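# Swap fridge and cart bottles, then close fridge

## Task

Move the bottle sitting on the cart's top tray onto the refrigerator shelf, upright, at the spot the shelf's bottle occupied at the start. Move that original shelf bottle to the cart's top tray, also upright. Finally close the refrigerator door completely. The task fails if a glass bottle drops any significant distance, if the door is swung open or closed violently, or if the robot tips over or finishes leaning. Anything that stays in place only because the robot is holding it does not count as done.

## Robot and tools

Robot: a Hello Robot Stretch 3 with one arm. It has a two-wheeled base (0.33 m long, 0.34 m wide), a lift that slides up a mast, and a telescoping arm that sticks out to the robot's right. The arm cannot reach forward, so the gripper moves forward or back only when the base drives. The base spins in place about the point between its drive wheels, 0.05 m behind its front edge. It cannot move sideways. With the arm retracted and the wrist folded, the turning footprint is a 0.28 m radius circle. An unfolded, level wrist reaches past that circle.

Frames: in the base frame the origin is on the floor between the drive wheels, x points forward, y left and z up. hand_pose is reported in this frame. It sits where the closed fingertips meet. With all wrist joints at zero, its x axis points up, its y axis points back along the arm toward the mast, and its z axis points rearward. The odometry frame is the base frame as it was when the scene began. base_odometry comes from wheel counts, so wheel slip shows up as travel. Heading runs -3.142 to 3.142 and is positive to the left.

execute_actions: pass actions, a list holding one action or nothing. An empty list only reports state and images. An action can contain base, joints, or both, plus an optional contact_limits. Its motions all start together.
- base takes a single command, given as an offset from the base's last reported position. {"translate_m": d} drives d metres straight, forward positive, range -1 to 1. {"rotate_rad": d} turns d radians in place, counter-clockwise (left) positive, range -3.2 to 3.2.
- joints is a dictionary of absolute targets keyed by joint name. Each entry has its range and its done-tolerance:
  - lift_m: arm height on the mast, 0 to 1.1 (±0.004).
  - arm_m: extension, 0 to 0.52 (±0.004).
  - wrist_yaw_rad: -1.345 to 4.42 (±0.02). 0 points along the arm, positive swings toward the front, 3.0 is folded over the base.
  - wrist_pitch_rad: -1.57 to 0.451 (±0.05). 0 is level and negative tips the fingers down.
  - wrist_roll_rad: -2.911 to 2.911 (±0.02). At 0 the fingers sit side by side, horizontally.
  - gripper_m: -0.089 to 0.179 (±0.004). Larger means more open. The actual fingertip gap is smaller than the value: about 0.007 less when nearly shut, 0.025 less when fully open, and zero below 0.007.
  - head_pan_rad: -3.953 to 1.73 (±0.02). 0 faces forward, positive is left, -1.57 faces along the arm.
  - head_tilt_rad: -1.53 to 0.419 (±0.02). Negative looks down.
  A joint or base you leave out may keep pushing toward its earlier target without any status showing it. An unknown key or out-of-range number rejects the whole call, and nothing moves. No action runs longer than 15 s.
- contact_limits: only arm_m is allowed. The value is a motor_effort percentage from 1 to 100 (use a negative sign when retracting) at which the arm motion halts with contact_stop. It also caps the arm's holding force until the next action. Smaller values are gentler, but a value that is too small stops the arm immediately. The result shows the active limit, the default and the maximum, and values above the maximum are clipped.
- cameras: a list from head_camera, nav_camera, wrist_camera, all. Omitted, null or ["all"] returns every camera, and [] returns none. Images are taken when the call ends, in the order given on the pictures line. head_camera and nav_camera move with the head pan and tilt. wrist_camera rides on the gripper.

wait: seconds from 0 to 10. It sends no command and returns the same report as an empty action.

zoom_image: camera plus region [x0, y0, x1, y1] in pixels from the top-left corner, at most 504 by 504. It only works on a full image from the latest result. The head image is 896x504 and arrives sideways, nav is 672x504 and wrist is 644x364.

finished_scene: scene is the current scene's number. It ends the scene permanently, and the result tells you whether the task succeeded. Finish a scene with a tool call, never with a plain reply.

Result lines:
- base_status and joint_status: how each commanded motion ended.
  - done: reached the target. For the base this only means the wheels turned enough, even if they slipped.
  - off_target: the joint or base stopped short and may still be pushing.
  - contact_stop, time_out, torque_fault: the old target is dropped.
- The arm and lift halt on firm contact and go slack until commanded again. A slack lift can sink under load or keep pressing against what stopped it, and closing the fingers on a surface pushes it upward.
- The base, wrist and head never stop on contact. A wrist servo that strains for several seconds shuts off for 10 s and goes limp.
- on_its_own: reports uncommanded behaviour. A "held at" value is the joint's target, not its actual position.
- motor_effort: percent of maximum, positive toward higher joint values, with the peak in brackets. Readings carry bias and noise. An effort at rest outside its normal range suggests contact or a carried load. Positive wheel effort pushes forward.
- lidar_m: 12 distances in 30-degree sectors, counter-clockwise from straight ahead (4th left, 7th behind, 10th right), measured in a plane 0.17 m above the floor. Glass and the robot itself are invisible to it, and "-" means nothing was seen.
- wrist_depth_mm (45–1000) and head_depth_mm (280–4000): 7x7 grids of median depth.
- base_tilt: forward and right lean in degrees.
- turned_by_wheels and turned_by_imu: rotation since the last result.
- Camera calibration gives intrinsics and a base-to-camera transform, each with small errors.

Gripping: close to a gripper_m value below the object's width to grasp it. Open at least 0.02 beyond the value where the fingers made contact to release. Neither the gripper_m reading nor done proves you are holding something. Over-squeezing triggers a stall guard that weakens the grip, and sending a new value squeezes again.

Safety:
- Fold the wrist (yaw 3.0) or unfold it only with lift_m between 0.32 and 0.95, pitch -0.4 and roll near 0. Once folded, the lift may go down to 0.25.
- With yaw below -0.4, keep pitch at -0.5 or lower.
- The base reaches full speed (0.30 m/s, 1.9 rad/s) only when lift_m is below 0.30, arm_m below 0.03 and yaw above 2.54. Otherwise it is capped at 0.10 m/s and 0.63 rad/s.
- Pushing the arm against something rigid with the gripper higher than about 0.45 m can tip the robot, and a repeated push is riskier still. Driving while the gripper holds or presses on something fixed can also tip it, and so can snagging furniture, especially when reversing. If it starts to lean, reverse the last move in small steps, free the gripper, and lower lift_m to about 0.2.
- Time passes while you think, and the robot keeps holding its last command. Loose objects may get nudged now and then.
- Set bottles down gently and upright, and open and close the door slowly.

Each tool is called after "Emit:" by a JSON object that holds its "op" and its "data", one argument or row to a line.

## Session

Emit:
{"op": "execute_actions", "data": {
  "actions": [
    {"joints":{"head_tilt_rad":-0.5}}
  ],
  "cameras": ["nav_camera","head_camera"]
}}

Emit:
{"op": "execute_actions", "data": {
  "actions": [
    {"joints":{"head_pan_rad":-1.6}}
  ],
  "cameras": ["nav_camera","head_camera"]
}}

Emit:
{"op": "execute_actions", "data": {
  "actions": [
    {"joints":{"head_pan_rad":-3.2}}
  ],
  "cameras": ["nav_camera","head_camera"]
}}

Scene clock: 0.87 s.
base_odometry: x=+0.000 y=+0.000 heading=+0.000 (m, m, rad; odometry frame)
turned_by_wheels: +0.000 (rad since the last result)
turned_by_imu: +0.000 (rad since the last result)
base_tilt: forward=+1.5 right=-0.3 (deg)
lidar_m: 1.14 1.55 1.74 2.34 2.10 1.68 1.21 1.61 1.42 1.40 1.55 1.03
head_depth_mm: 2598 2839 1463 1136 1364 1480 1272 / 2613 2867 1395 1547 1570 1459 1268 / 2648 2880 1492 1623 1715 1523 1267 / 2663 2929 3094 2317 1778 1510 1270 / 2668 2948 3217 2543 1896 1522 1268 / 2673 2944 3201 2517 1900 1505 1255 / 2718 3046 3272 2512 1888 1501 1255
base_status: not commanded
joint_positions: lift_m=+0.399 arm_m=-0.002 wrist_yaw_rad=+2.846 wrist_pitch_rad=-0.513 wrist_roll_rad=+0.000 gripper_m=+0.037 head_pan_rad=-0.016 head_tilt_rad=-0.493
joint_status: all done
motor_effort: left_wheel=+0(1) right_wheel=+0(0) lift_m=+18(18) arm_m=+0(0) wrist_yaw_rad=-1(1) wrist_pitch_rad=+5(5) wrist_roll_rad=+0(0) gripper_m=+0(0) head_pan_rad=+0(1) head_tilt_rad=-2(28) (%)
hand_pose: x=+0.0404 y=+0.0591 z=+0.3909 quat_wxyz=(+0.279, +0.703, +0.077, +0.650) (m; base frame)
wrist_depth_mm: - - - - - - - / - - - - - - - / - - - - - - - / 818 857 873 885 908 906 913 / 703 - 769 738 732 734 729 / 603 - 632 618 625 611 644 / 526 518 - 541 533 545 554
pictures: head_camera (sideways: a quarter turn clockwise sets it upright), nav_camera (sideways: a quarter turn counterclockwise sets it upright)
camera_calibration (this result's frames):
head_camera: T_world_to_cam=[[-0.526212, 0.00840944, -0.850312, 1.13948], [0.0550285, 0.998192, -0.0241822, 0.0292508], [0.848571, -0.0595164, -0.525723, 0.641032], [0, 0, 0, 1]] pos_world=[0.0540368, -0.000628416, 1.30662]
nav_camera: T_world_to_cam=[[0.458119, -0.043411, 0.88783, -1.11599], [-0.0517178, -0.998416, -0.0221319, 0.0787022], [0.887385, -0.0357775, -0.459639, 0.549218], [0, 0, 0, 1]] pos_world=[0.0279575, 0.0497812, 1.24499]
Images, in order (width x height): head_camera 896x504, nav_camera 672x504.

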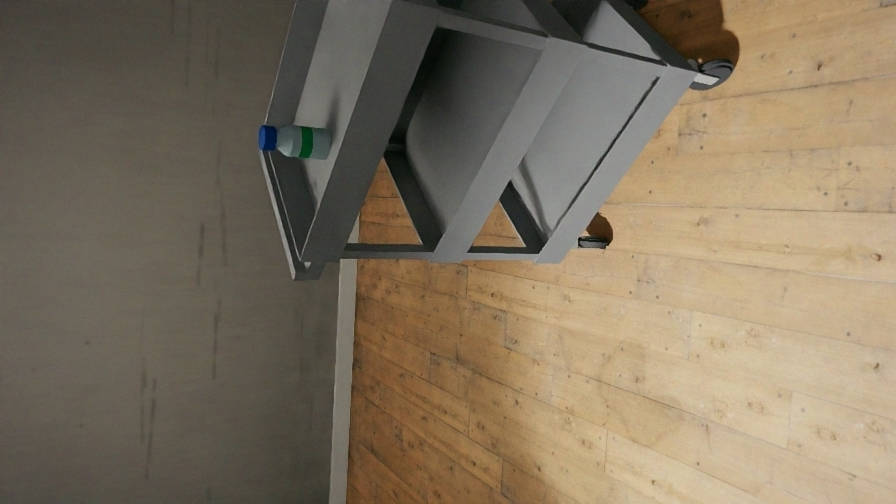

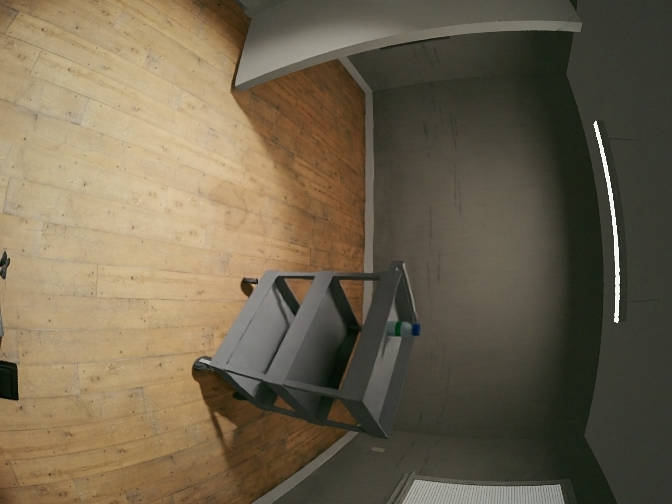

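Scene clock: 2.23 s.
base_odometry: x=+0.000 y=+0.000 heading=+0.000 (m, m, rad; odometry frame)
turned_by_wheels: +0.000 (rad since the last result)
turned_by_imu: +0.000 (rad since the last result)
base_tilt: forward=+1.5 right=-0.3 (deg)
lidar_m: 1.14 1.54 1.74 2.33 2.10 1.68 1.20 1.61 1.42 1.40 1.54 1.03
head_depth_mm: 1153 1257 1394 1555 1727 1530 1271 / 1160 1266 1407 1574 1748 1523 1264 / 1167 1283 1426 1586 1767 1526 1266 / 1175 1290 1436 1598 1781 1530 1257 / 1192 1308 1444 1624 1795 1521 1259 / 1214 1331 1484 1670 1833 1514 1261 / 1222 1345 1490 1684 1823 1513 1254
base_status: not commanded
joint_positions: lift_m=+0.399 arm_m=-0.002 wrist_yaw_rad=+2.846 wrist_pitch_rad=-0.513 wrist_roll_rad=+0.000 gripper_m=+0.037 head_pan_rad=-1.593 head_tilt_rad=-0.494
joint_status: all done
motor_effort: left_wheel=-1(0) right_wheel=-1(1) lift_m=+18(18) arm_m=+0(0) wrist_yaw_rad=+0(0) wrist_pitch_rad=+5(5) wrist_roll_rad=+0(0) gripper_m=+0(0) head_pan_rad=-3(28) head_tilt_rad=-3(4) (%)
hand_pose: x=+0.0404 y=+0.0591 z=+0.3909 quat_wxyz=(+0.279, +0.703, +0.077, +0.650) (m; base frame)
wrist_depth_mm: - - - - - - - / - - - - - - - / - - - - - - - / 848 841 864 886 903 913 900 / 703 - 740 734 735 736 749 / 605 - 628 604 610 624 635 / 530 518 - 538 523 536 544
pictures: head_camera (sideways: a quarter turn clockwise sets it upright), nav_camera (sideways: a quarter turn counterclockwise sets it upright)
camera_calibration (this result's frames):
head_camera: T_world_to_cam=[[0.0117525, 0.526441, -0.850131, 1.13596], [0.997823, -0.0613488, -0.0241958, 0.0235174], [-0.0648922, -0.847996, -0.526016, 0.646984], [0, 0, 0, 1]] pos_world=[0.00516761, -0.0479335, 1.30661]
nav_camera: T_world_to_cam=[[-0.0463218, -0.45814, 0.887672, -1.1127], [-0.998068, 0.0580555, -0.0221194, 0.0844588], [-0.0414004, -0.886982, -0.459945, 0.555281], [0, 0, 0, 1]] pos_world=[0.055742, -0.0221532, 1.24498]
Images, in order (width x height): head_camera 896x504, nav_camera 672x504.

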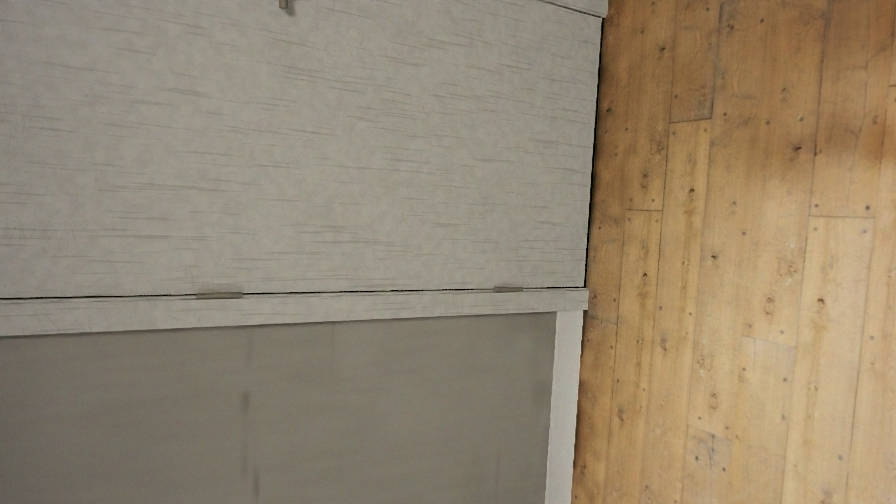

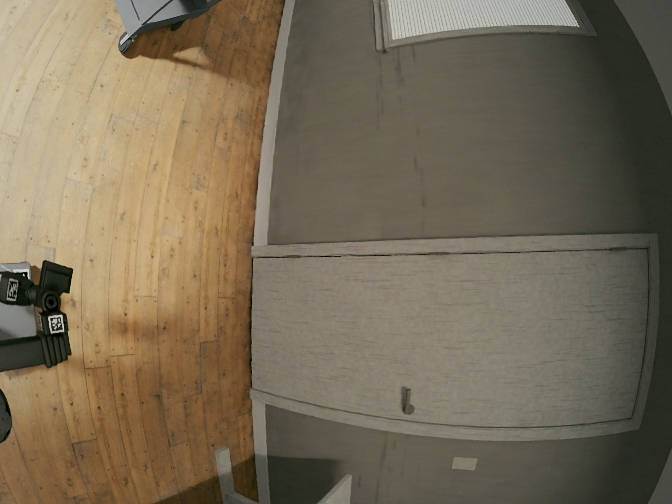

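Scene clock: 3.60 s.
base_odometry: x=+0.000 y=+0.000 heading=+0.000 (m, m, rad; odometry frame)
turned_by_wheels: +0.000 (rad since the last result)
turned_by_imu: +0.000 (rad since the last result)
base_tilt: forward=+1.5 right=-0.2 (deg)
lidar_m: 1.14 1.54 1.74 2.34 2.10 1.67 1.20 1.61 1.42 1.40 1.54 1.03
head_depth_mm: 1381 1518 1678 1860 1914 1524 1262 / 1379 1522 1661 1136 1897 1520 1261 / 1390 1528 1620 1132 1766 1526 1265 / 1402 1540 1619 1127 1895 1518 1269 / 1403 1546 1632 1122 1901 1514 1263 / 1411 1556 1658 1120 1881 1515 1264 / 1424 1556 1652 1169 1889 1510 1261
base_status: not commanded
joint_positions: lift_m=+0.399 arm_m=-0.002 wrist_yaw_rad=+2.846 wrist_pitch_rad=-0.513 wrist_roll_rad=+0.000 gripper_m=+0.037 head_pan_rad=-3.193 head_tilt_rad=-0.494
joint_status: all done
motor_effort: left_wheel=+0(1) right_wheel=+0(0) lift_m=+18(18) arm_m=+0(1) wrist_yaw_rad=+0(0) wrist_pitch_rad=+5(5) wrist_roll_rad=+1(0) gripper_m=+0(0) head_pan_rad=-3(27) head_tilt_rad=-3(2) (%)
hand_pose: x=+0.0404 y=+0.0591 z=+0.3909 quat_wxyz=(+0.279, +0.703, +0.077, +0.650) (m; base frame)
wrist_depth_mm: - - - - - - - / - - - - - - - / - - - - - - - / 836 853 852 875 920 934 938 / 694 - 737 741 747 752 753 / 601 - 634 599 620 630 628 / 526 514 - 546 516 543 556
pictures: head_camera (sideways: a quarter turn clockwise sets it upright), nav_camera (sideways: a quarter turn counterclockwise sets it upright)
camera_calibration (this result's frames):
head_camera: T_world_to_cam=[[0.52592, -0.0271207, -0.850102, 1.13279], [-0.0904555, -0.995606, -0.024198, 0.0301587], [-0.845711, 0.0896225, -0.526062, 0.651808], [0, 0, 0, 1]] pos_world=[-0.0417861, 0.00233158, 1.3066]
nav_camera: T_world_to_cam=[[-0.456641, 0.0596812, 0.887647, -1.11017], [0.0871732, 0.995948, -0.0221175, 0.0778362], [-0.88537, 0.0672793, -0.459993, 0.560493], [0, 0, 0, 1]] pos_world=[-0.01749, -0.0489742, 1.24498]
Images, in order (width x height): head_camera 896x504, nav_camera 672x504.

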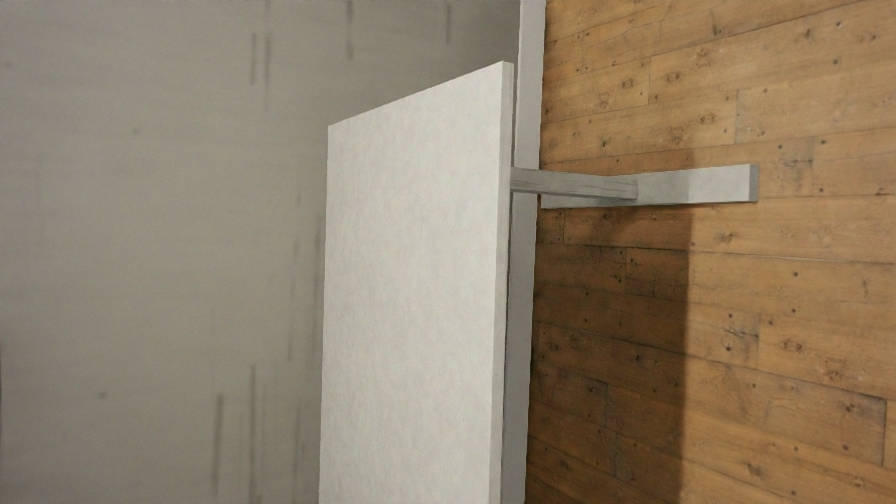

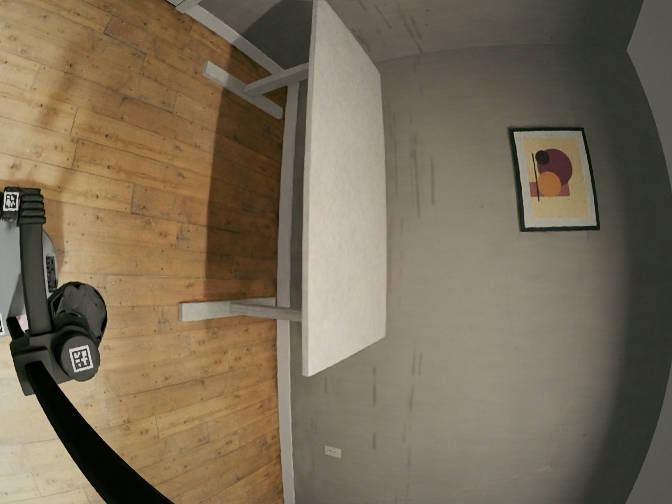

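Emit:
{"op": "execute_actions", "data": {
  "actions": [
    {"joints":{"head_pan_rad":1.0,"head_tilt_rad":-0.35,"lift_m":0.27}}
  ],
  "cameras": ["head_camera"]
}}

Scene clock: 9.53 s.
base_odometry: x=+0.000 y=+0.000 heading=+0.000 (m, m, rad; odometry frame)
turned_by_wheels: +0.000 (rad since the last result)
turned_by_imu: -0.001 (rad since the last result)
base_tilt: forward=+1.5 right=-0.2 (deg)
lidar_m: 1.14 1.54 1.74 2.34 2.10 1.68 1.20 1.62 1.42 1.41 1.55 1.03
head_depth_mm: 1274 1394 3139 3154 2279 1713 1383 / 1410 1485 1564 1662 1801 1718 1378 / 1632 1732 1844 1965 2070 1710 1381 / 1869 1960 2119 2261 2256 1713 1375 / 2014 2162 2295 2498 2154 1707 1380 / 1584 1699 1845 2059 2132 1715 1380 / 1868 2038 2195 2353 2241 1710 1379
base_status: not commanded
joint_positions: lift_m=+0.270 arm_m=-0.002 wrist_yaw_rad=+2.846 wrist_pitch_rad=-0.514 wrist_roll_rad=+0.000 gripper_m=+0.037 head_pan_rad=+0.993 head_tilt_rad=-0.359
joint_status: all done
motor_effort: left_wheel=+0(1) right_wheel=+1(0) lift_m=+15(18) arm_m=+0(0) wrist_yaw_rad=+0(0) wrist_pitch_rad=+5(5) wrist_roll_rad=+0(0) gripper_m=+0(0) head_pan_rad=+2(27) head_tilt_rad=+4(17) (%)
hand_pose: x=+0.0404 y=+0.0590 z=+0.2620 quat_wxyz=(+0.279, +0.703, +0.077, +0.650) (m; base frame)
wrist_depth_mm: - - - - - - - / - - - - - - - / - 823 848 842 870 897 897 / 629 655 642 654 652 672 701 / 534 - 558 557 553 568 570 / 465 - - 462 472 470 485 / - - - 405 399 410 415
pictures: head_camera (sideways: a quarter turn clockwise sets it upright)
camera_calibration (this result's frames):
head_camera: T_world_to_cam=[[-0.222914, -0.34136, -0.913117, 1.21955], [-0.813525, 0.58123, -0.018686, 0.0273973], [0.53711, 0.738678, -0.407269, 0.488798], [0, 0, 0, 1]] pos_world=[0.0316042, 0.0393158, 1.31317]
Images, in order (width x height): head_camera 896x504.

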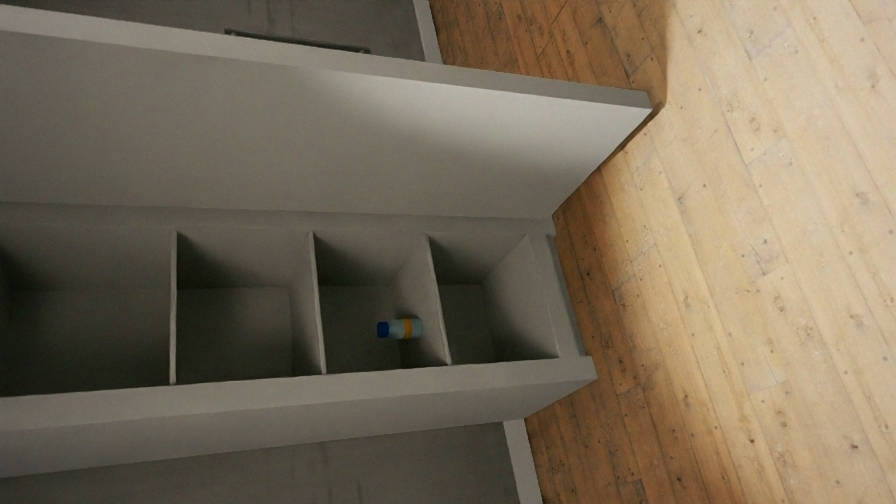

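Emit:
{"op": "execute_actions", "data": {
  "actions": [
    {"base":{"rotate_rad":1.11}}
  ],
  "cameras": []
}}

Emit:
{"op": "execute_actions", "data": {
  "actions": [
    {"base":{"translate_m":1.0}}
  ],
  "cameras": []
}}

Emit:
{"op": "execute_actions", "data": {
  "actions": [
    {"base":{"translate_m":0.28}}
  ],
  "cameras": []
}}

Emit:
{"op": "execute_actions", "data": {
  "actions": [
    {"base":{"rotate_rad":1.96},"joints":{"head_pan_rad":-1.8,"head_tilt_rad":-0.7}}
  ],
  "cameras": []
}}

Emit:
{"op": "execute_actions", "data": {
  "actions": [
    {"joints":{"lift_m":0.55,"wrist_pitch_rad":-0.4}}
  ],
  "cameras": []
}}

Emit:
{"op": "execute_actions", "data": {
  "actions": [
    {"joints":{"wrist_yaw_rad":0,"gripper_m":0.15}}
  ]
}}

Scene clock: 28.83 s.
base_odometry: x=+0.000 y=+0.000 heading=+1.110 (m, m, rad; odometry frame)
turned_by_wheels: +1.110 (rad since the last result)
turned_by_imu: +1.079 (rad since the last result)
base_tilt: forward=+1.5 right=-0.2 (deg)
lidar_m: 1.84 2.34 2.02 1.20 1.20 1.61 1.41 1.41 1.58 1.03 1.19 1.54
head_depth_mm: 2039 2163 2289 2447 2291 1726 1381 / 2137 2292 2460 2641 2277 1729 1385 / 2317 2467 2643 2799 2257 1724 1380 / 2408 2586 2782 2893 2229 1709 1384 / 2155 2302 2470 2638 2268 1697 1383 / 1927 2021 2153 2310 2258 1704 1386 / 1733 1816 1941 2030 2101 1698 1375
base_status: done
joint_positions: lift_m=+0.270 arm_m=-0.002 wrist_yaw_rad=+2.846 wrist_pitch_rad=-0.514 wrist_roll_rad=+0.000 gripper_m=+0.037 head_pan_rad=+0.993 head_tilt_rad=-0.359
joint_status: not commanded
motor_effort: left_wheel=-1(6) right_wheel=+1(8) lift_m=+16(16) arm_m=+0(1) wrist_yaw_rad=+0(0) wrist_pitch_rad=+5(5) wrist_roll_rad=+0(1) gripper_m=-1(1) head_pan_rad=+2(2) head_tilt_rad=+4(4) (%)
hand_pose: x=+0.0404 y=+0.0590 z=+0.2620 quat_wxyz=(+0.279, +0.703, +0.077, +0.650) (m; base frame)
wrist_depth_mm: - - - - - - - / - - - - - - - / - 832 831 845 842 852 894 / 633 658 659 654 664 672 699 / 529 - 557 552 561 557 560 / 469 - - 469 471 469 477 / - - - 403 400 413 407
pictures: none
No camera images: the call's "cameras" was empty. Leave "cameras" out to get every camera's image.

Scene clock: 33.93 s.
base_odometry: x=+0.445 y=+0.896 heading=+1.110 (m, m, rad; odometry frame)
turned_by_wheels: +0.000 (rad since the last result)
turned_by_imu: +0.004 (rad since the last result)
base_tilt: forward=+1.5 right=-0.3 (deg)
lidar_m: 0.85 1.40 1.56 2.00 2.00 1.73 2.36 2.34 1.32 2.79 0.75 0.80
head_depth_mm: 1195 1275 1351 1441 1559 1621 1387 / 1280 1355 1453 1555 1687 1733 1378 / 1360 1453 1563 1679 1829 1716 1379 / 1451 1566 1682 1848 1990 1714 1379 / 1564 1686 1841 2031 2141 1708 1374 / 1692 1840 2020 2226 2244 1712 1379 / 1849 2046 2205 2395 2248 1702 1380
base_status: done
joint_positions: lift_m=+0.270 arm_m=-0.002 wrist_yaw_rad=+2.846 wrist_pitch_rad=-0.514 wrist_roll_rad=+0.000 gripper_m=+0.037 head_pan_rad=+0.993 head_tilt_rad=-0.359
joint_status: not commanded
motor_effort: left_wheel=-1(4) right_wheel=+1(7) lift_m=+16(16) arm_m=-1(1) wrist_yaw_rad=-1(0) wrist_pitch_rad=+5(5) wrist_roll_rad=+0(1) gripper_m=-1(0) head_pan_rad=+2(2) head_tilt_rad=+4(4) (%)
hand_pose: x=+0.0404 y=+0.0590 z=+0.2619 quat_wxyz=(+0.279, +0.703, +0.077, +0.650) (m; base frame)
wrist_depth_mm: - - - - - - - / - - - - - - - / - 812 845 851 854 891 886 / 628 651 641 677 671 672 693 / 532 - 557 553 549 556 564 / 466 - - 467 478 471 474 / - - - 402 396 410 410
pictures: none
No camera images: the call's "cameras" was empty. Leave "cameras" out to get every camera's image.

Scene clock: 36.60 s.
base_odometry: x=+0.569 y=+1.146 heading=+1.110 (m, m, rad; odometry frame)
turned_by_wheels: +0.000 (rad since the last result)
turned_by_imu: +0.001 (rad since the last result)
base_tilt: forward=+1.5 right=-0.2 (deg)
lidar_m: 0.58 0.58 1.27 2.04 2.09 1.94 2.60 1.55 1.44 0.63 0.63 0.70
head_depth_mm: 966 1024 1089 1166 1251 1349 1380 / 1025 1097 1165 1255 1357 1460 1379 / 1095 1172 1261 1358 1477 1579 1394 / 1176 1262 1358 1474 1615 1657 1385 / 1263 1362 1482 1619 1786 1713 1384 / 1363 1484 1626 1800 1989 1709 1374 / 1488 1634 1824 2012 2141 1710 1374
base_status: done
joint_positions: lift_m=+0.270 arm_m=-0.002 wrist_yaw_rad=+2.846 wrist_pitch_rad=-0.514 wrist_roll_rad=+0.000 gripper_m=+0.037 head_pan_rad=+0.993 head_tilt_rad=-0.359
joint_status: not commanded
motor_effort: left_wheel=-1(5) right_wheel=+1(6) lift_m=+16(16) arm_m=+0(0) wrist_yaw_rad=+0(1) wrist_pitch_rad=+5(5) wrist_roll_rad=+1(1) gripper_m=+0(1) head_pan_rad=+2(2) head_tilt_rad=+4(5) (%)
hand_pose: x=+0.0404 y=+0.0590 z=+0.2619 quat_wxyz=(+0.279, +0.703, +0.077, +0.650) (m; base frame)
wrist_depth_mm: - - - - - - 877 / - - - - - - 892 / - 823 839 829 844 881 869 / 613 651 656 670 663 670 673 / 528 - 572 557 550 550 561 / 459 - - 462 474 481 476 / - - - 408 398 410 407
pictures: none
No camera images: the call's "cameras" was empty. Leave "cameras" out to get every camera's image.

Scene clock: 39.00 s.
base_odometry: x=+0.569 y=+1.146 heading=+3.070 (m, m, rad; odometry frame)
turned_by_wheels: +1.960 (rad since the last result)
turned_by_imu: +1.905 (rad since the last result)
base_tilt: forward=+1.5 right=-0.2 (deg)
lidar_m: 2.08 1.95 2.68 2.60 1.44 2.76 0.63 0.66 0.86 0.58 1.19 1.66
head_depth_mm: 928 971 831 1104 1185 1294 1170 / 909 984 792 1154 1360 1282 1162 / 889 962 786 1081 1319 1269 1156 / 842 903 691 1078 1014 1252 1159 / 469 531 622 762 988 1273 1155 / 898 1043 1220 1438 1562 1324 1153 / 925 1044 1191 1388 1541 1325 1145
base_status: done
joint_positions: lift_m=+0.270 arm_m=-0.002 wrist_yaw_rad=+2.846 wrist_pitch_rad=-0.514 wrist_roll_rad=+0.000 gripper_m=+0.037 head_pan_rad=-1.793 head_tilt_rad=-0.692
joint_status: all done
motor_effort: left_wheel=-1(6) right_wheel=+2(8) lift_m=+16(16) arm_m=-1(1) wrist_yaw_rad=+0(0) wrist_pitch_rad=+5(5) wrist_roll_rad=+0(1) gripper_m=+0(1) head_pan_rad=-3(28) head_tilt_rad=-5(25) (%)
hand_pose: x=+0.0404 y=+0.0589 z=+0.2619 quat_wxyz=(+0.279, +0.703, +0.077, +0.650) (m; base frame)
wrist_depth_mm: - - - - - - - / - - - - - - - / - 830 817 849 872 860 877 / 627 641 656 654 673 674 682 / 532 - 551 550 547 569 563 / 464 - - 464 469 482 476 / - - - 409 399 420 407
pictures: none
No camera images: the call's "cameras" was empty. Leave "cameras" out to get every camera's image.

Scene clock: 42.37 s.
base_odometry: x=+0.569 y=+1.146 heading=+3.070 (m, m, rad; odometry frame)
turned_by_wheels: +0.000 (rad since the last result)
turned_by_imu: -0.001 (rad since the last result)
base_tilt: forward=+1.5 right=-0.3 (deg)
lidar_m: 2.09 1.94 2.68 2.61 1.43 2.76 0.63 0.66 0.86 0.58 1.19 1.66
head_depth_mm: 930 973 833 1095 1181 1297 1165 / 910 982 792 1155 1357 1283 1164 / 892 959 789 1079 1322 1258 1183 / 843 898 692 1076 1015 1253 1183 / 469 532 622 763 993 1276 1173 / 895 1048 1229 1443 1564 1323 1156 / 922 1041 1187 1386 1548 1323 1156
base_status: not commanded
joint_positions: lift_m=+0.550 arm_m=-0.002 wrist_yaw_rad=+2.846 wrist_pitch_rad=-0.419 wrist_roll_rad=+0.000 gripper_m=+0.037 head_pan_rad=-1.793 head_tilt_rad=-0.692
joint_status: all done
motor_effort: left_wheel=-2(1) right_wheel=+1(2) lift_m=+20(23) arm_m=-1(1) wrist_yaw_rad=+0(0) wrist_pitch_rad=+6(7) wrist_roll_rad=+0(0) gripper_m=+0(0) head_pan_rad=-3(2) head_tilt_rad=-4(4) (%)
hand_pose: x=+0.0442 y=+0.0714 z=+0.5624 quat_wxyz=(+0.248, +0.706, +0.044, +0.663) (m; base frame)
wrist_depth_mm: - - - - - - - / - - - - - - - / - - - - - - - / - - - - - - - / - - - - - - - / 855 - 881 865 868 902 874 / 734 - 708 744 726 764 761
pictures: none
No camera images: the call's "cameras" was empty. Leave "cameras" out to get every camera's image.

Scene clock: 44.80 s.
base_odometry: x=+0.569 y=+1.146 heading=+3.070 (m, m, rad; odometry frame)
turned_by_wheels: +0.000 (rad since the last result)
turned_by_imu: -0.001 (rad since the last result)
base_tilt: forward=+1.4 right=-0.3 (deg)
lidar_m: 2.08 1.94 2.69 2.60 1.44 2.76 0.63 0.66 0.86 0.58 1.19 1.66
head_depth_mm: 929 966 830 1099 1181 1290 1171 / 914 983 792 1151 1355 1293 1167 / 893 960 787 1078 1314 1267 1180 / 845 903 692 1074 1017 1252 1184 / 469 531 622 759 986 1269 1155 / 895 1045 1224 1435 1575 1328 1149 / 926 1042 1195 1400 1537 1324 1148
base_status: not commanded
joint_positions: lift_m=+0.550 arm_m=-0.002 wrist_yaw_rad=+0.002 wrist_pitch_rad=-0.419 wrist_roll_rad=+0.000 gripper_m=+0.150 head_pan_rad=-1.793 head_tilt_rad=-0.692
joint_status: all done
motor_effort: left_wheel=-1(2) right_wheel=+1(1) lift_m=+20(21) arm_m=-1(1) wrist_yaw_rad=-2(3) wrist_pitch_rad=+6(6) wrist_roll_rad=+0(1) gripper_m=+0(80) head_pan_rad=-3(3) head_tilt_rad=-4(4) (%)
hand_pose: x=-0.0210 y=-0.3675 z=+0.5624 quat_wxyz=(+0.692, +0.148, -0.691, -0.146) (m; base frame)
wrist_depth_mm: 826 828 819 819 290 658 648 / 881 867 908 870 317 585 661 / 998 964 954 926 349 453 468 / - - - - 381 863 624 / - - - - 819 882 701 / 857 - 864 849 684 - 683 / 728 702 736 718 599 605 618
pictures: head_camera (sideways: a quarter turn clockwise sets it upright), nav_camera (sideways: a quarter turn counterclockwise sets it upright), wrist_camera
camera_calibration (this result's frames):
head_camera: T_world_to_cam=[[0.150715, 0.6666, -0.730021, 0.978539], [0.966932, -0.253086, -0.0314727, 0.0331724], [-0.205738, -0.701137, -0.6827, 0.851673], [0, 0, 0, 1]] pos_world=[-0.00433486, -0.046759, 1.29683]
nav_camera: T_world_to_cam=[[-0.172933, -0.601275, 0.780104, -0.971675], [-0.965807, 0.258851, -0.014587, 0.0744509], [-0.19316, -0.755953, -0.62548, 0.771576], [0, 0, 0, 1]] pos_world=[0.0529079, -0.020241, 1.2417]
wrist_camera: T_world_to_cam=[[-0.999517, -0.0196655, 0.0240454, -0.0455673], [-0.0307533, 0.517421, -0.855178, 0.714805], [0.0043759, -0.855505, -0.517776, 0.1449], [0, 0, 0, 1]] pos_world=[-0.0241968, -0.246788, 0.687407]
Images, in order (width x height): head_camera 896x504, nav_camera 672x504, wrist_camera 644x364.

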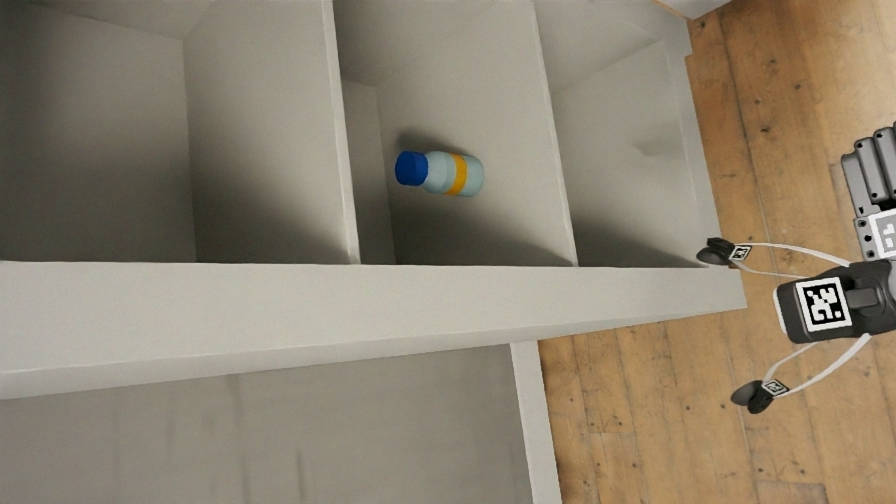

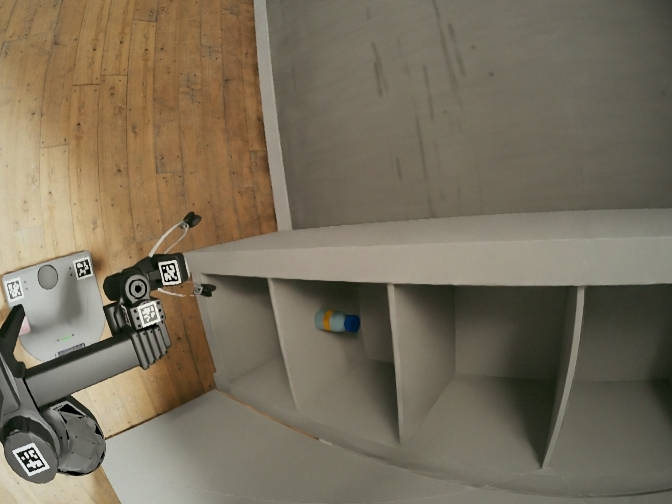

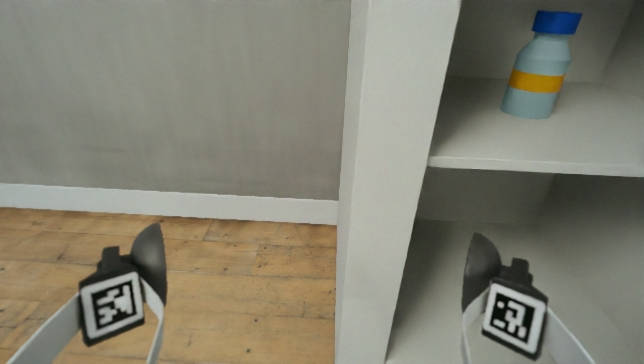

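Emit:
{"op": "execute_actions", "data": {
  "actions": [
    {"base":{"translate_m":-0.3},"joints":{"lift_m":0.56}}
  ],
  "cameras": []
}}

Emit:
{"op": "execute_actions", "data": {
  "actions": [
    {"base":{"rotate_rad":-0.05},"joints":{"arm_m":0.28,"head_pan_rad":-1.5}}
  ],
  "cameras": ["wrist_camera"]
}}

Scene clock: 57.03 s.
base_odometry: x=+0.869 y=+1.125 heading=+3.070 (m, m, rad; odometry frame)
turned_by_wheels: +0.000 (rad since the last result)
turned_by_imu: -0.003 (rad since the last result)
base_tilt: forward=+1.4 right=-0.2 (deg)
lidar_m: 2.38 2.20 2.69 1.43 1.37 0.34 0.33 0.35 0.48 0.64 0.60 1.64
head_depth_mm: 513 571 625 648 684 725 770 / 597 631 695 786 887 955 1027 / 777 839 770 985 1015 1248 1190 / 863 944 750 1140 1014 1256 1187 / 845 922 747 1138 1009 1225 - / 829 900 713 1140 981 1224 1149 / 808 887 709 1071 930 1043 1151
base_status: done
joint_positions: lift_m=+0.560 arm_m=-0.002 wrist_yaw_rad=+0.002 wrist_pitch_rad=-0.418 wrist_roll_rad=+0.000 gripper_m=+0.150 head_pan_rad=-1.793 head_tilt_rad=-0.692
joint_status: all done
motor_effort: left_wheel=-1(5) right_wheel=+1(2) lift_m=+21(20) arm_m=-1(1) wrist_yaw_rad=-2(1) wrist_pitch_rad=+6(6) wrist_roll_rad=+0(0) gripper_m=+0(0) head_pan_rad=-3(2) head_tilt_rad=-4(4) (%)
hand_pose: x=-0.0211 y=-0.3675 z=+0.5724 quat_wxyz=(+0.692, +0.148, -0.691, -0.147) (m; base frame)
wrist_depth_mm: 308 315 579 651 670 527 342 / 894 328 589 499 698 527 342 / 991 355 446 455 469 449 338 / - 388 555 874 795 411 358 / - 425 642 892 838 483 391 / 859 - 652 723 739 - 378 / 731 691 594 605 602 555 363
pictures: none
No camera images: the call's "cameras" was empty. Leave "cameras" out to get every camera's image.

Scene clock: 60.33 s.
base_odometry: x=+0.869 y=+1.125 heading=+3.020 (m, m, rad; odometry frame)
turned_by_wheels: -0.050 (rad since the last result)
turned_by_imu: -0.050 (rad since the last result)
base_tilt: forward=+1.5 right=-0.2 (deg)
lidar_m: 2.38 2.20 2.73 1.47 1.41 2.48 0.33 0.34 0.46 0.78 0.60 1.57
head_depth_mm: 821 882 731 859 902 962 947 / 839 919 727 1117 996 1124 - / 842 915 722 1149 - 1226 1163 / 842 918 750 1072 1020 1240 1164 / 844 923 749 1127 1009 1243 1155 / 734 750 697 785 908 1237 1151 / 498 540 606 737 1534 1320 1151
base_status: done
joint_positions: lift_m=+0.560 arm_m=+0.280 wrist_yaw_rad=+0.001 wrist_pitch_rad=-0.418 wrist_roll_rad=+0.000 gripper_m=+0.150 head_pan_rad=-1.507 head_tilt_rad=-0.692
joint_status: all done
motor_effort: left_wheel=+1(5) right_wheel=-1(2) lift_m=+21(21) arm_m=+4(2) wrist_yaw_rad=-1(1) wrist_pitch_rad=+6(6) wrist_roll_rad=+1(1) gripper_m=+0(0) head_pan_rad=+2(19) head_tilt_rad=-4(4) (%)
hand_pose: x=-0.0213 y=-0.6490 z=+0.5724 quat_wxyz=(+0.692, +0.147, -0.691, -0.147) (m; base frame)
wrist_depth_mm: 268 381 429 418 426 414 297 / 270 385 459 222 459 441 297 / 271 386 418 227 470 423 298 / 272 324 330 251 343 355 296 / 250 270 266 261 272 276 270 / 215 - 220 221 223 - 228 / - 182 187 189 192 188 195
pictures: wrist_camera
camera_calibration (this result's frames):
wrist_camera: T_world_to_cam=[[-0.999541, -0.0184258, 0.0240483, -0.0508201], [-0.0301135, 0.517314, -0.855266, 0.869051], [0.00331846, -0.855597, -0.517631, -0.0909457], [0, 0, 0, 1]] pos_world=[-0.0243249, -0.528321, 0.697415]
Images, in order (width x height): wrist_camera 644x364.

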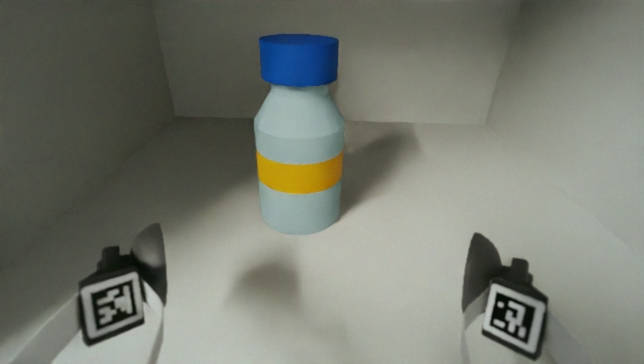

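Emit:
{"op": "execute_actions", "data": {
  "actions": [
    {"base":{"translate_m":0.012},"joints":{"arm_m":0.395,"lift_m":0.573}}
  ],
  "cameras": ["wrist_camera"]
}}

Emit:
{"op": "execute_actions", "data": {
  "actions": [
    {"joints":{"gripper_m":0.02}}
  ],
  "cameras": []
}}

Emit:
{"op": "execute_actions", "data": {
  "actions": [
    {"joints":{"lift_m":0.61}}
  ],
  "cameras": []
}}

Emit:
{"op": "execute_actions", "data": {
  "actions": [
    {"joints":{"arm_m":0}}
  ],
  "cameras": ["wrist_camera"]
}}

Scene clock: 72.33 s.
base_odometry: x=+0.857 y=+1.126 heading=+3.020 (m, m, rad; odometry frame)
turned_by_wheels: +0.000 (rad since the last result)
turned_by_imu: -0.001 (rad since the last result)
base_tilt: forward=+1.5 right=-0.2 (deg)
lidar_m: 2.37 2.20 2.73 1.49 1.42 2.49 0.34 0.35 0.48 0.72 0.60 1.57
head_depth_mm: 826 897 728 896 924 991 980 / 837 916 726 1124 993 1170 - / 843 917 726 1187 1321 1230 1162 / 839 919 751 1144 1314 1250 1156 / 843 920 746 1103 1015 1238 1156 / 682 698 686 754 914 1244 1153 / 477 533 604 778 1563 1322 1147
base_status: done
joint_positions: lift_m=+0.573 arm_m=+0.395 wrist_yaw_rad=+0.001 wrist_pitch_rad=-0.418 wrist_roll_rad=+0.000 gripper_m=+0.150 head_pan_rad=-1.507 head_tilt_rad=-0.692
joint_status: all done
motor_effort: left_wheel=+0(5) right_wheel=-1(2) lift_m=+21(22) arm_m=+4(0) wrist_yaw_rad=-2(1) wrist_pitch_rad=+6(6) wrist_roll_rad=+0(1) gripper_m=+0(0) head_pan_rad=+2(2) head_tilt_rad=-3(4) (%)
hand_pose: x=-0.0213 y=-0.7640 z=+0.5854 quat_wxyz=(+0.692, +0.147, -0.691, -0.147) (m; base frame)
wrist_depth_mm: 256 321 326 320 320 325 311 / 260 344 348 348 351 350 308 / 259 363 369 117 377 384 307 / 259 337 335 118 367 378 307 / 256 292 263 132 291 296 281 / 232 - 221 135 242 - 245 / - 194 194 154 204 200 208
pictures: wrist_camera
camera_calibration (this result's frames):
wrist_camera: T_world_to_cam=[[-0.999541, -0.018417, 0.0240493, -0.0532476], [-0.0301095, 0.517273, -0.855291, 0.939656], [0.00331185, -0.855622, -0.51759, -0.182653], [0, 0, 0, 1]] pos_world=[-0.0243257, -0.643321, 0.71042]
Images, in order (width x height): wrist_camera 644x364.

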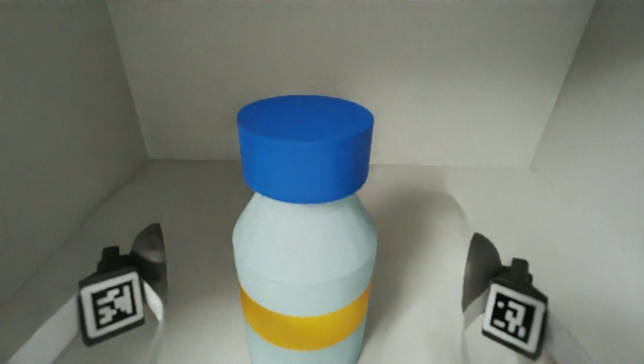

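Scene clock: 74.13 s.
base_odometry: x=+0.857 y=+1.126 heading=+3.020 (m, m, rad; odometry frame)
turned_by_wheels: +0.000 (rad since the last result)
turned_by_imu: +0.000 (rad since the last result)
base_tilt: forward=+1.5 right=-0.2 (deg)
lidar_m: 2.37 2.19 2.73 1.48 1.42 2.50 0.34 0.35 0.48 0.73 0.59 1.57
head_depth_mm: 825 897 732 897 925 993 981 / 840 915 725 1126 993 1166 - / 839 916 724 1186 1325 1237 1158 / 840 916 751 1143 1319 1248 1159 / 841 919 744 1102 1011 1237 1153 / 682 698 685 753 905 1241 1153 / 477 535 605 1380 1564 1323 1148
base_status: not commanded
joint_positions: lift_m=+0.573 arm_m=+0.395 wrist_yaw_rad=+0.004 wrist_pitch_rad=-0.425 wrist_roll_rad=+0.000 gripper_m=+0.021 head_pan_rad=-1.507 head_tilt_rad=-0.692
joint_status: all done
motor_effort: left_wheel=+1(1) right_wheel=-3(4) lift_m=+21(21) arm_m=+3(4) wrist_yaw_rad=-2(2) wrist_pitch_rad=+8(8) wrist_roll_rad=+0(0) gripper_m=-16(88) head_pan_rad=+2(2) head_tilt_rad=-3(3) (%)
hand_pose: x=-0.0207 y=-0.7633 z=+0.5840 quat_wxyz=(+0.692, +0.151, -0.691, -0.148) (m; base frame)
wrist_depth_mm: 257 319 323 326 326 321 312 / 254 345 351 342 351 352 312 / 259 368 378 112 379 380 309 / 259 329 335 117 360 365 305 / 254 277 274 131 290 289 281 / 227 230 144 134 163 241 243 / 196 198 188 153 197 203 206
pictures: none
No camera images: the call's "cameras" was empty. Leave "cameras" out to get every camera's image.

Scene clock: 75.27 s.
base_odometry: x=+0.857 y=+1.126 heading=+3.020 (m, m, rad; odometry frame)
turned_by_wheels: +0.000 (rad since the last result)
turned_by_imu: +0.000 (rad since the last result)
base_tilt: forward=+1.5 right=-0.2 (deg)
lidar_m: 2.37 2.19 2.73 1.49 1.42 2.49 0.34 0.35 0.48 0.73 0.59 1.57
head_depth_mm: 825 899 732 896 922 990 929 / 836 913 723 1147 995 - - / 839 914 724 1207 1324 1230 1161 / 840 920 748 1141 1018 1254 1155 / 842 921 745 1107 1010 1236 1157 / 680 697 687 756 908 1247 1154 / 477 533 605 778 1563 1327 1155
base_status: not commanded
joint_positions: lift_m=+0.610 arm_m=+0.395 wrist_yaw_rad=+0.002 wrist_pitch_rad=-0.450 wrist_roll_rad=+0.000 gripper_m=+0.021 head_pan_rad=-1.507 head_tilt_rad=-0.692
joint_status: all done
motor_effort: left_wheel=+1(1) right_wheel=-2(2) lift_m=+22(23) arm_m=+3(3) wrist_yaw_rad=-1(3) wrist_pitch_rad=+16(17) wrist_roll_rad=+0(0) gripper_m=-16(16) head_pan_rad=+2(2) head_tilt_rad=-4(3) (%)
hand_pose: x=-0.0210 y=-0.7600 z=+0.6152 quat_wxyz=(+0.690, +0.159, -0.689, -0.157) (m; base frame)
wrist_depth_mm: 258 323 324 327 325 324 310 / 258 346 348 349 351 358 313 / 260 373 375 118 386 380 307 / 258 359 395 124 400 404 306 / 261 313 314 132 329 334 305 / 249 264 144 134 - 275 278 / 229 230 218 147 229 238 240
pictures: none
No camera images: the call's "cameras" was empty. Leave "cameras" out to get every camera's image.

Scene clock: 79.37 s.
base_odometry: x=+0.857 y=+1.126 heading=+3.020 (m, m, rad; odometry frame)
turned_by_wheels: +0.000 (rad since the last result)
turned_by_imu: -0.001 (rad since the last result)
base_tilt: forward=+1.4 right=-0.2 (deg)
lidar_m: 2.37 2.18 2.73 1.48 1.42 2.49 0.34 0.35 0.47 0.72 0.59 1.57
head_depth_mm: 824 897 731 897 928 994 980 / 836 913 727 1125 996 1224 1189 / 842 917 723 1146 1024 1234 1187 / 840 916 751 1143 1016 678 1153 / 844 919 746 1100 1012 1238 1152 / 682 696 686 756 905 1243 1153 / 478 534 606 1386 1565 1332 1152
base_status: not commanded
joint_positions: lift_m=+0.610 arm_m=+0.000 wrist_yaw_rad=+0.001 wrist_pitch_rad=-0.450 wrist_roll_rad=+0.000 gripper_m=+0.021 head_pan_rad=-1.507 head_tilt_rad=-0.692
joint_status: all done
motor_effort: left_wheel=+1(1) right_wheel=-2(2) lift_m=+23(23) arm_m=-4(4) wrist_yaw_rad=+0(2) wrist_pitch_rad=+16(17) wrist_roll_rad=+1(0) gripper_m=-16(16) head_pan_rad=+1(2) head_tilt_rad=-4(3) (%)
hand_pose: x=-0.0213 y=-0.3655 z=+0.6152 quat_wxyz=(+0.689, +0.158, -0.689, -0.158) (m; base frame)
wrist_depth_mm: 292 354 658 694 672 479 320 / 318 359 647 722 717 481 325 / 895 361 494 118 553 472 349 / - 385 419 124 434 415 370 / - 427 515 133 707 470 366 / 873 501 145 134 - 488 357 / 777 754 584 147 637 505 366
pictures: wrist_camera
camera_calibration (this result's frames):
wrist_camera: T_world_to_cam=[[-0.999541, -0.0191261, 0.0234877, -0.0465527], [-0.0301147, 0.544199, -0.838416, 0.758443], [0.00325361, -0.838738, -0.544525, 0.196565], [0, 0, 0, 1]] pos_world=[-0.0243306, -0.248767, 0.744018]
Images, in order (width x height): wrist_camera 644x364.

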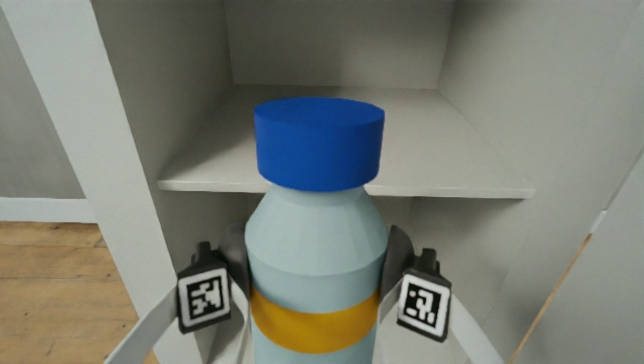

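Emit:
{"op": "execute_actions", "data": {
  "actions": [
    {"base":{"rotate_rad":1.71},"joints":{"lift_m":0.98}}
  ],
  "cameras": []
}}

Emit:
{"op": "execute_actions", "data": {
  "actions": [
    {"base":{"translate_m":1.0}}
  ],
  "cameras": []
}}

Emit:
{"op": "execute_actions", "data": {
  "actions": [
    {"base":{"translate_m":0.1}}
  ],
  "cameras": []
}}

Emit:
{"op": "execute_actions", "data": {
  "actions": [
    {"base":{"rotate_rad":2.47},"joints":{"wrist_pitch_rad":-0.37}}
  ]
}}

Scene clock: 100.30 s.
base_odometry: x=+0.857 y=+1.126 heading=-1.553 (m, m, rad; odometry frame)
turned_by_wheels: +1.710 (rad since the last result)
turned_by_imu: +1.672 (rad since the last result)
base_tilt: forward=+1.5 right=-0.2 (deg)
lidar_m: 1.37 1.27 0.35 0.34 0.37 0.55 0.60 0.61 1.81 2.37 2.19 2.65
head_depth_mm: 1964 2236 2438 - - - - / 2019 2276 2458 2062 - - 1144 / 2027 2325 2489 - - - 1120 / 2064 2309 2476 2026 1539 1333 1153 / 2113 2402 2475 1921 1568 1336 1155 / 2129 2448 2415 1922 1568 1326 1153 / 2115 2408 2324 1905 1572 1318 1144
base_status: done
joint_positions: lift_m=+0.980 arm_m=+0.000 wrist_yaw_rad=+0.001 wrist_pitch_rad=-0.450 wrist_roll_rad=+0.000 gripper_m=+0.021 head_pan_rad=-1.507 head_tilt_rad=-0.692
joint_status: all done
motor_effort: left_wheel=-1(2) right_wheel=+2(3) lift_m=+22(24) arm_m=-4(4) wrist_yaw_rad=-1(0) wrist_pitch_rad=+16(16) wrist_roll_rad=+0(1) gripper_m=-16(16) head_pan_rad=+2(2) head_tilt_rad=-3(4) (%)
hand_pose: x=-0.0213 y=-0.3654 z=+0.9852 quat_wxyz=(+0.689, +0.158, -0.689, -0.158) (m; base frame)
wrist_depth_mm: - - - - - - - / - - - - - - - / - - - 118 - - - / - - - 124 - - - / - - - 133 - - - / - - 144 134 - - - / - - - 146 - - -
pictures: none
No camera images: the call's "cameras" was empty. Leave "cameras" out to get every camera's image.

Scene clock: 111.47 s.
base_odometry: x=+0.874 y=+0.126 heading=-1.553 (m, m, rad; odometry frame)
turned_by_wheels: +0.000 (rad since the last result)
turned_by_imu: +0.001 (rad since the last result)
base_tilt: forward=+1.5 right=-0.2 (deg)
lidar_m: 0.54 0.48 0.48 0.57 2.45 0.94 1.58 2.28 2.51 2.02 2.09 1.67
head_depth_mm: 2074 2330 2512 - - - - / 2103 2372 2497 2062 - - 1140 / 2101 2049 2388 - - - 1119 / 2100 2472 2461 2019 1533 1328 1158 / 2138 2500 2465 1915 1567 1326 1147 / 2153 2564 2429 1914 1568 1326 1152 / 2185 2597 2456 1901 1559 1326 1152
base_status: done
joint_positions: lift_m=+0.980 arm_m=+0.000 wrist_yaw_rad=+0.001 wrist_pitch_rad=-0.450 wrist_roll_rad=+0.000 gripper_m=+0.021 head_pan_rad=-1.507 head_tilt_rad=-0.692
joint_status: not commanded
motor_effort: left_wheel=-2(2) right_wheel=+1(4) lift_m=+23(22) arm_m=-4(4) wrist_yaw_rad=-1(1) wrist_pitch_rad=+17(16) wrist_roll_rad=+1(0) gripper_m=-16(16) head_pan_rad=+2(2) head_tilt_rad=-3(3) (%)
hand_pose: x=-0.0213 y=-0.3654 z=+0.9852 quat_wxyz=(+0.689, +0.158, -0.689, -0.158) (m; base frame)
wrist_depth_mm: - - - - - - - / - - - - - - - / - - - 118 - - - / - - - 123 - - - / - - - 133 - - - / - - 144 134 - - - / - - - 146 - - -
pictures: none
No camera images: the call's "cameras" was empty. Leave "cameras" out to get every camera's image.

Scene clock: 113.63 s.
base_odometry: x=+0.876 y=+0.026 heading=-1.554 (m, m, rad; odometry frame)
turned_by_wheels: +0.000 (rad since the last result)
turned_by_imu: +0.000 (rad since the last result)
base_tilt: forward=+1.5 right=-0.3 (deg)
lidar_m: 0.46 0.41 0.41 0.48 2.45 1.03 1.53 2.39 2.52 2.03 1.96 1.57
head_depth_mm: 2078 2383 2496 - - - - / 2106 2398 2487 2060 - - 1141 / 2095 2004 2334 - - - 1122 / 2120 2465 2489 2016 1537 1334 1160 / 2114 2514 2450 1915 1576 1331 1154 / 2178 2545 2454 1915 1573 1331 1152 / 2198 2636 2442 1914 1557 1332 1147
base_status: done
joint_positions: lift_m=+0.980 arm_m=+0.000 wrist_yaw_rad=+0.001 wrist_pitch_rad=-0.450 wrist_roll_rad=+0.000 gripper_m=+0.021 head_pan_rad=-1.507 head_tilt_rad=-0.692
joint_status: not commanded
motor_effort: left_wheel=-1(1) right_wheel=+2(6) lift_m=+23(22) arm_m=-4(4) wrist_yaw_rad=+0(0) wrist_pitch_rad=+16(16) wrist_roll_rad=+0(1) gripper_m=-16(16) head_pan_rad=+2(2) head_tilt_rad=-4(3) (%)
hand_pose: x=-0.0213 y=-0.3654 z=+0.9852 quat_wxyz=(+0.689, +0.158, -0.689, -0.158) (m; base frame)
wrist_depth_mm: - - - - - - - / - - - - - - - / - - - 117 - - - / - - - 124 - - - / - - - 132 - - - / - - 144 134 - - - / - - - 147 - - -
pictures: none
No camera images: the call's "cameras" was empty. Leave "cameras" out to get every camera's image.

Scene clock: 118.53 s.
base_odometry: x=+0.876 y=+0.026 heading=+0.916 (m, m, rad; odometry frame)
turned_by_wheels: +2.470 (rad since the last result)
turned_by_imu: +2.416 (rad since the last result)
base_tilt: forward=+1.4 right=-0.2 (deg)
lidar_m: 2.33 1.03 1.70 2.62 2.49 2.32 1.62 1.55 0.41 0.41 0.44 2.33
head_depth_mm: 1721 1885 891 - - - - / 1958 2164 908 - - - 1102 / 2225 2481 910 - - - 1117 / 2299 2622 909 758 927 882 1098 / 2156 2477 907 734 923 903 1113 / 2049 2297 898 732 922 1033 1119 / 1955 2181 839 717 812 1240 1151
base_status: done
joint_positions: lift_m=+0.980 arm_m=+0.000 wrist_yaw_rad=+0.001 wrist_pitch_rad=-0.425 wrist_roll_rad=+0.000 gripper_m=+0.021 head_pan_rad=-1.507 head_tilt_rad=-0.692
joint_status: wrist_pitch_rad off_target (ended at -0.425, target -0.370)
motor_effort: left_wheel=-2(4) right_wheel=+2(5) lift_m=+22(22) arm_m=-4(4) wrist_yaw_rad=+0(1) wrist_pitch_rad=+18(19) wrist_roll_rad=+0(0) gripper_m=-16(16) head_pan_rad=+2(2) head_tilt_rad=-4(4) (%)
hand_pose: x=-0.0213 y=-0.3688 z=+0.9909 quat_wxyz=(+0.691, +0.149, -0.691, -0.149) (m; base frame)
wrist_depth_mm: - - - - - - - / - - - - - - - / - - 447 118 - - - / - 526 459 124 615 623 - / 403 468 458 133 502 474 - / 377 398 145 133 - 419 384 / 333 304 277 146 335 358 332
pictures: head_camera (sideways: a quarter turn clockwise sets it upright), nav_camera (sideways: a quarter turn counterclockwise sets it upright), wrist_camera
camera_calibration (this result's frames):
head_camera: T_world_to_cam=[[-0.0434507, 0.682047, -0.730017, 0.979718], [0.999055, 0.0299596, -0.0314729, 0.0329767], [0.000405027, -0.730695, -0.682704, 0.850421], [0, 0, 0, 1]] pos_world=[0.00927941, -0.0478036, 1.29683]
nav_camera: T_world_to_cam=[[0.00370703, -0.625643, 0.780101, -0.972748], [-0.999603, -0.0241108, -0.0145868, 0.0746568], [0.0279349, -0.779737, -0.625484, 0.770233], [0, 0, 0, 1]] pos_world=[0.0567167, -0.00621429, 1.2417]
wrist_camera: T_world_to_cam=[[-0.999546, -0.0182762, 0.0239497, -0.0556361], [-0.0299709, 0.522545, -0.852085, 1.0808], [0.00305805, -0.852416, -0.522855, 0.371807], [0, 0, 0, 1]] pos_world=[-0.0243554, -0.248847, 1.11666]
Images, in order (width x height): head_camera 896x504, nav_camera 672x504, wrist_camera 644x364.

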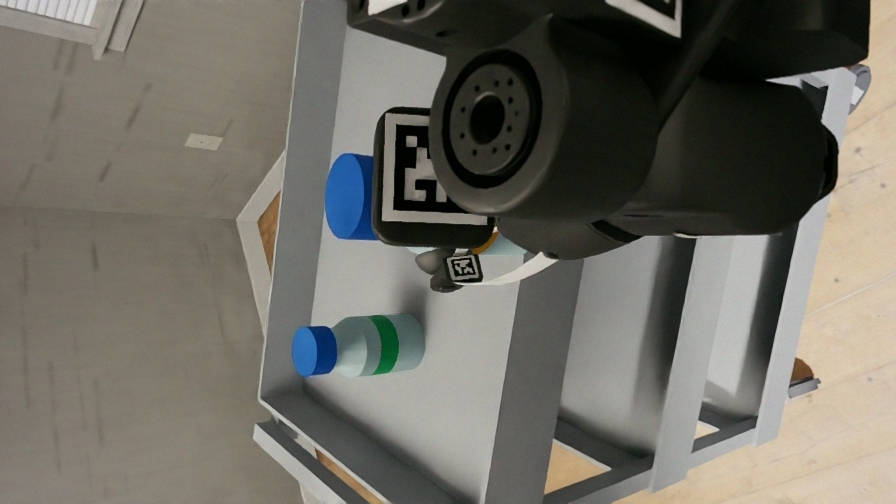

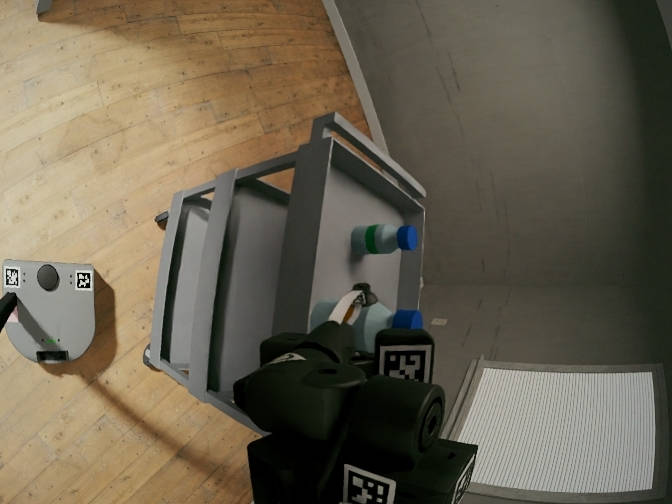

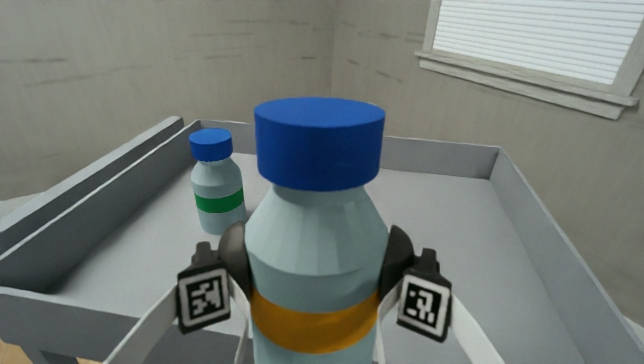

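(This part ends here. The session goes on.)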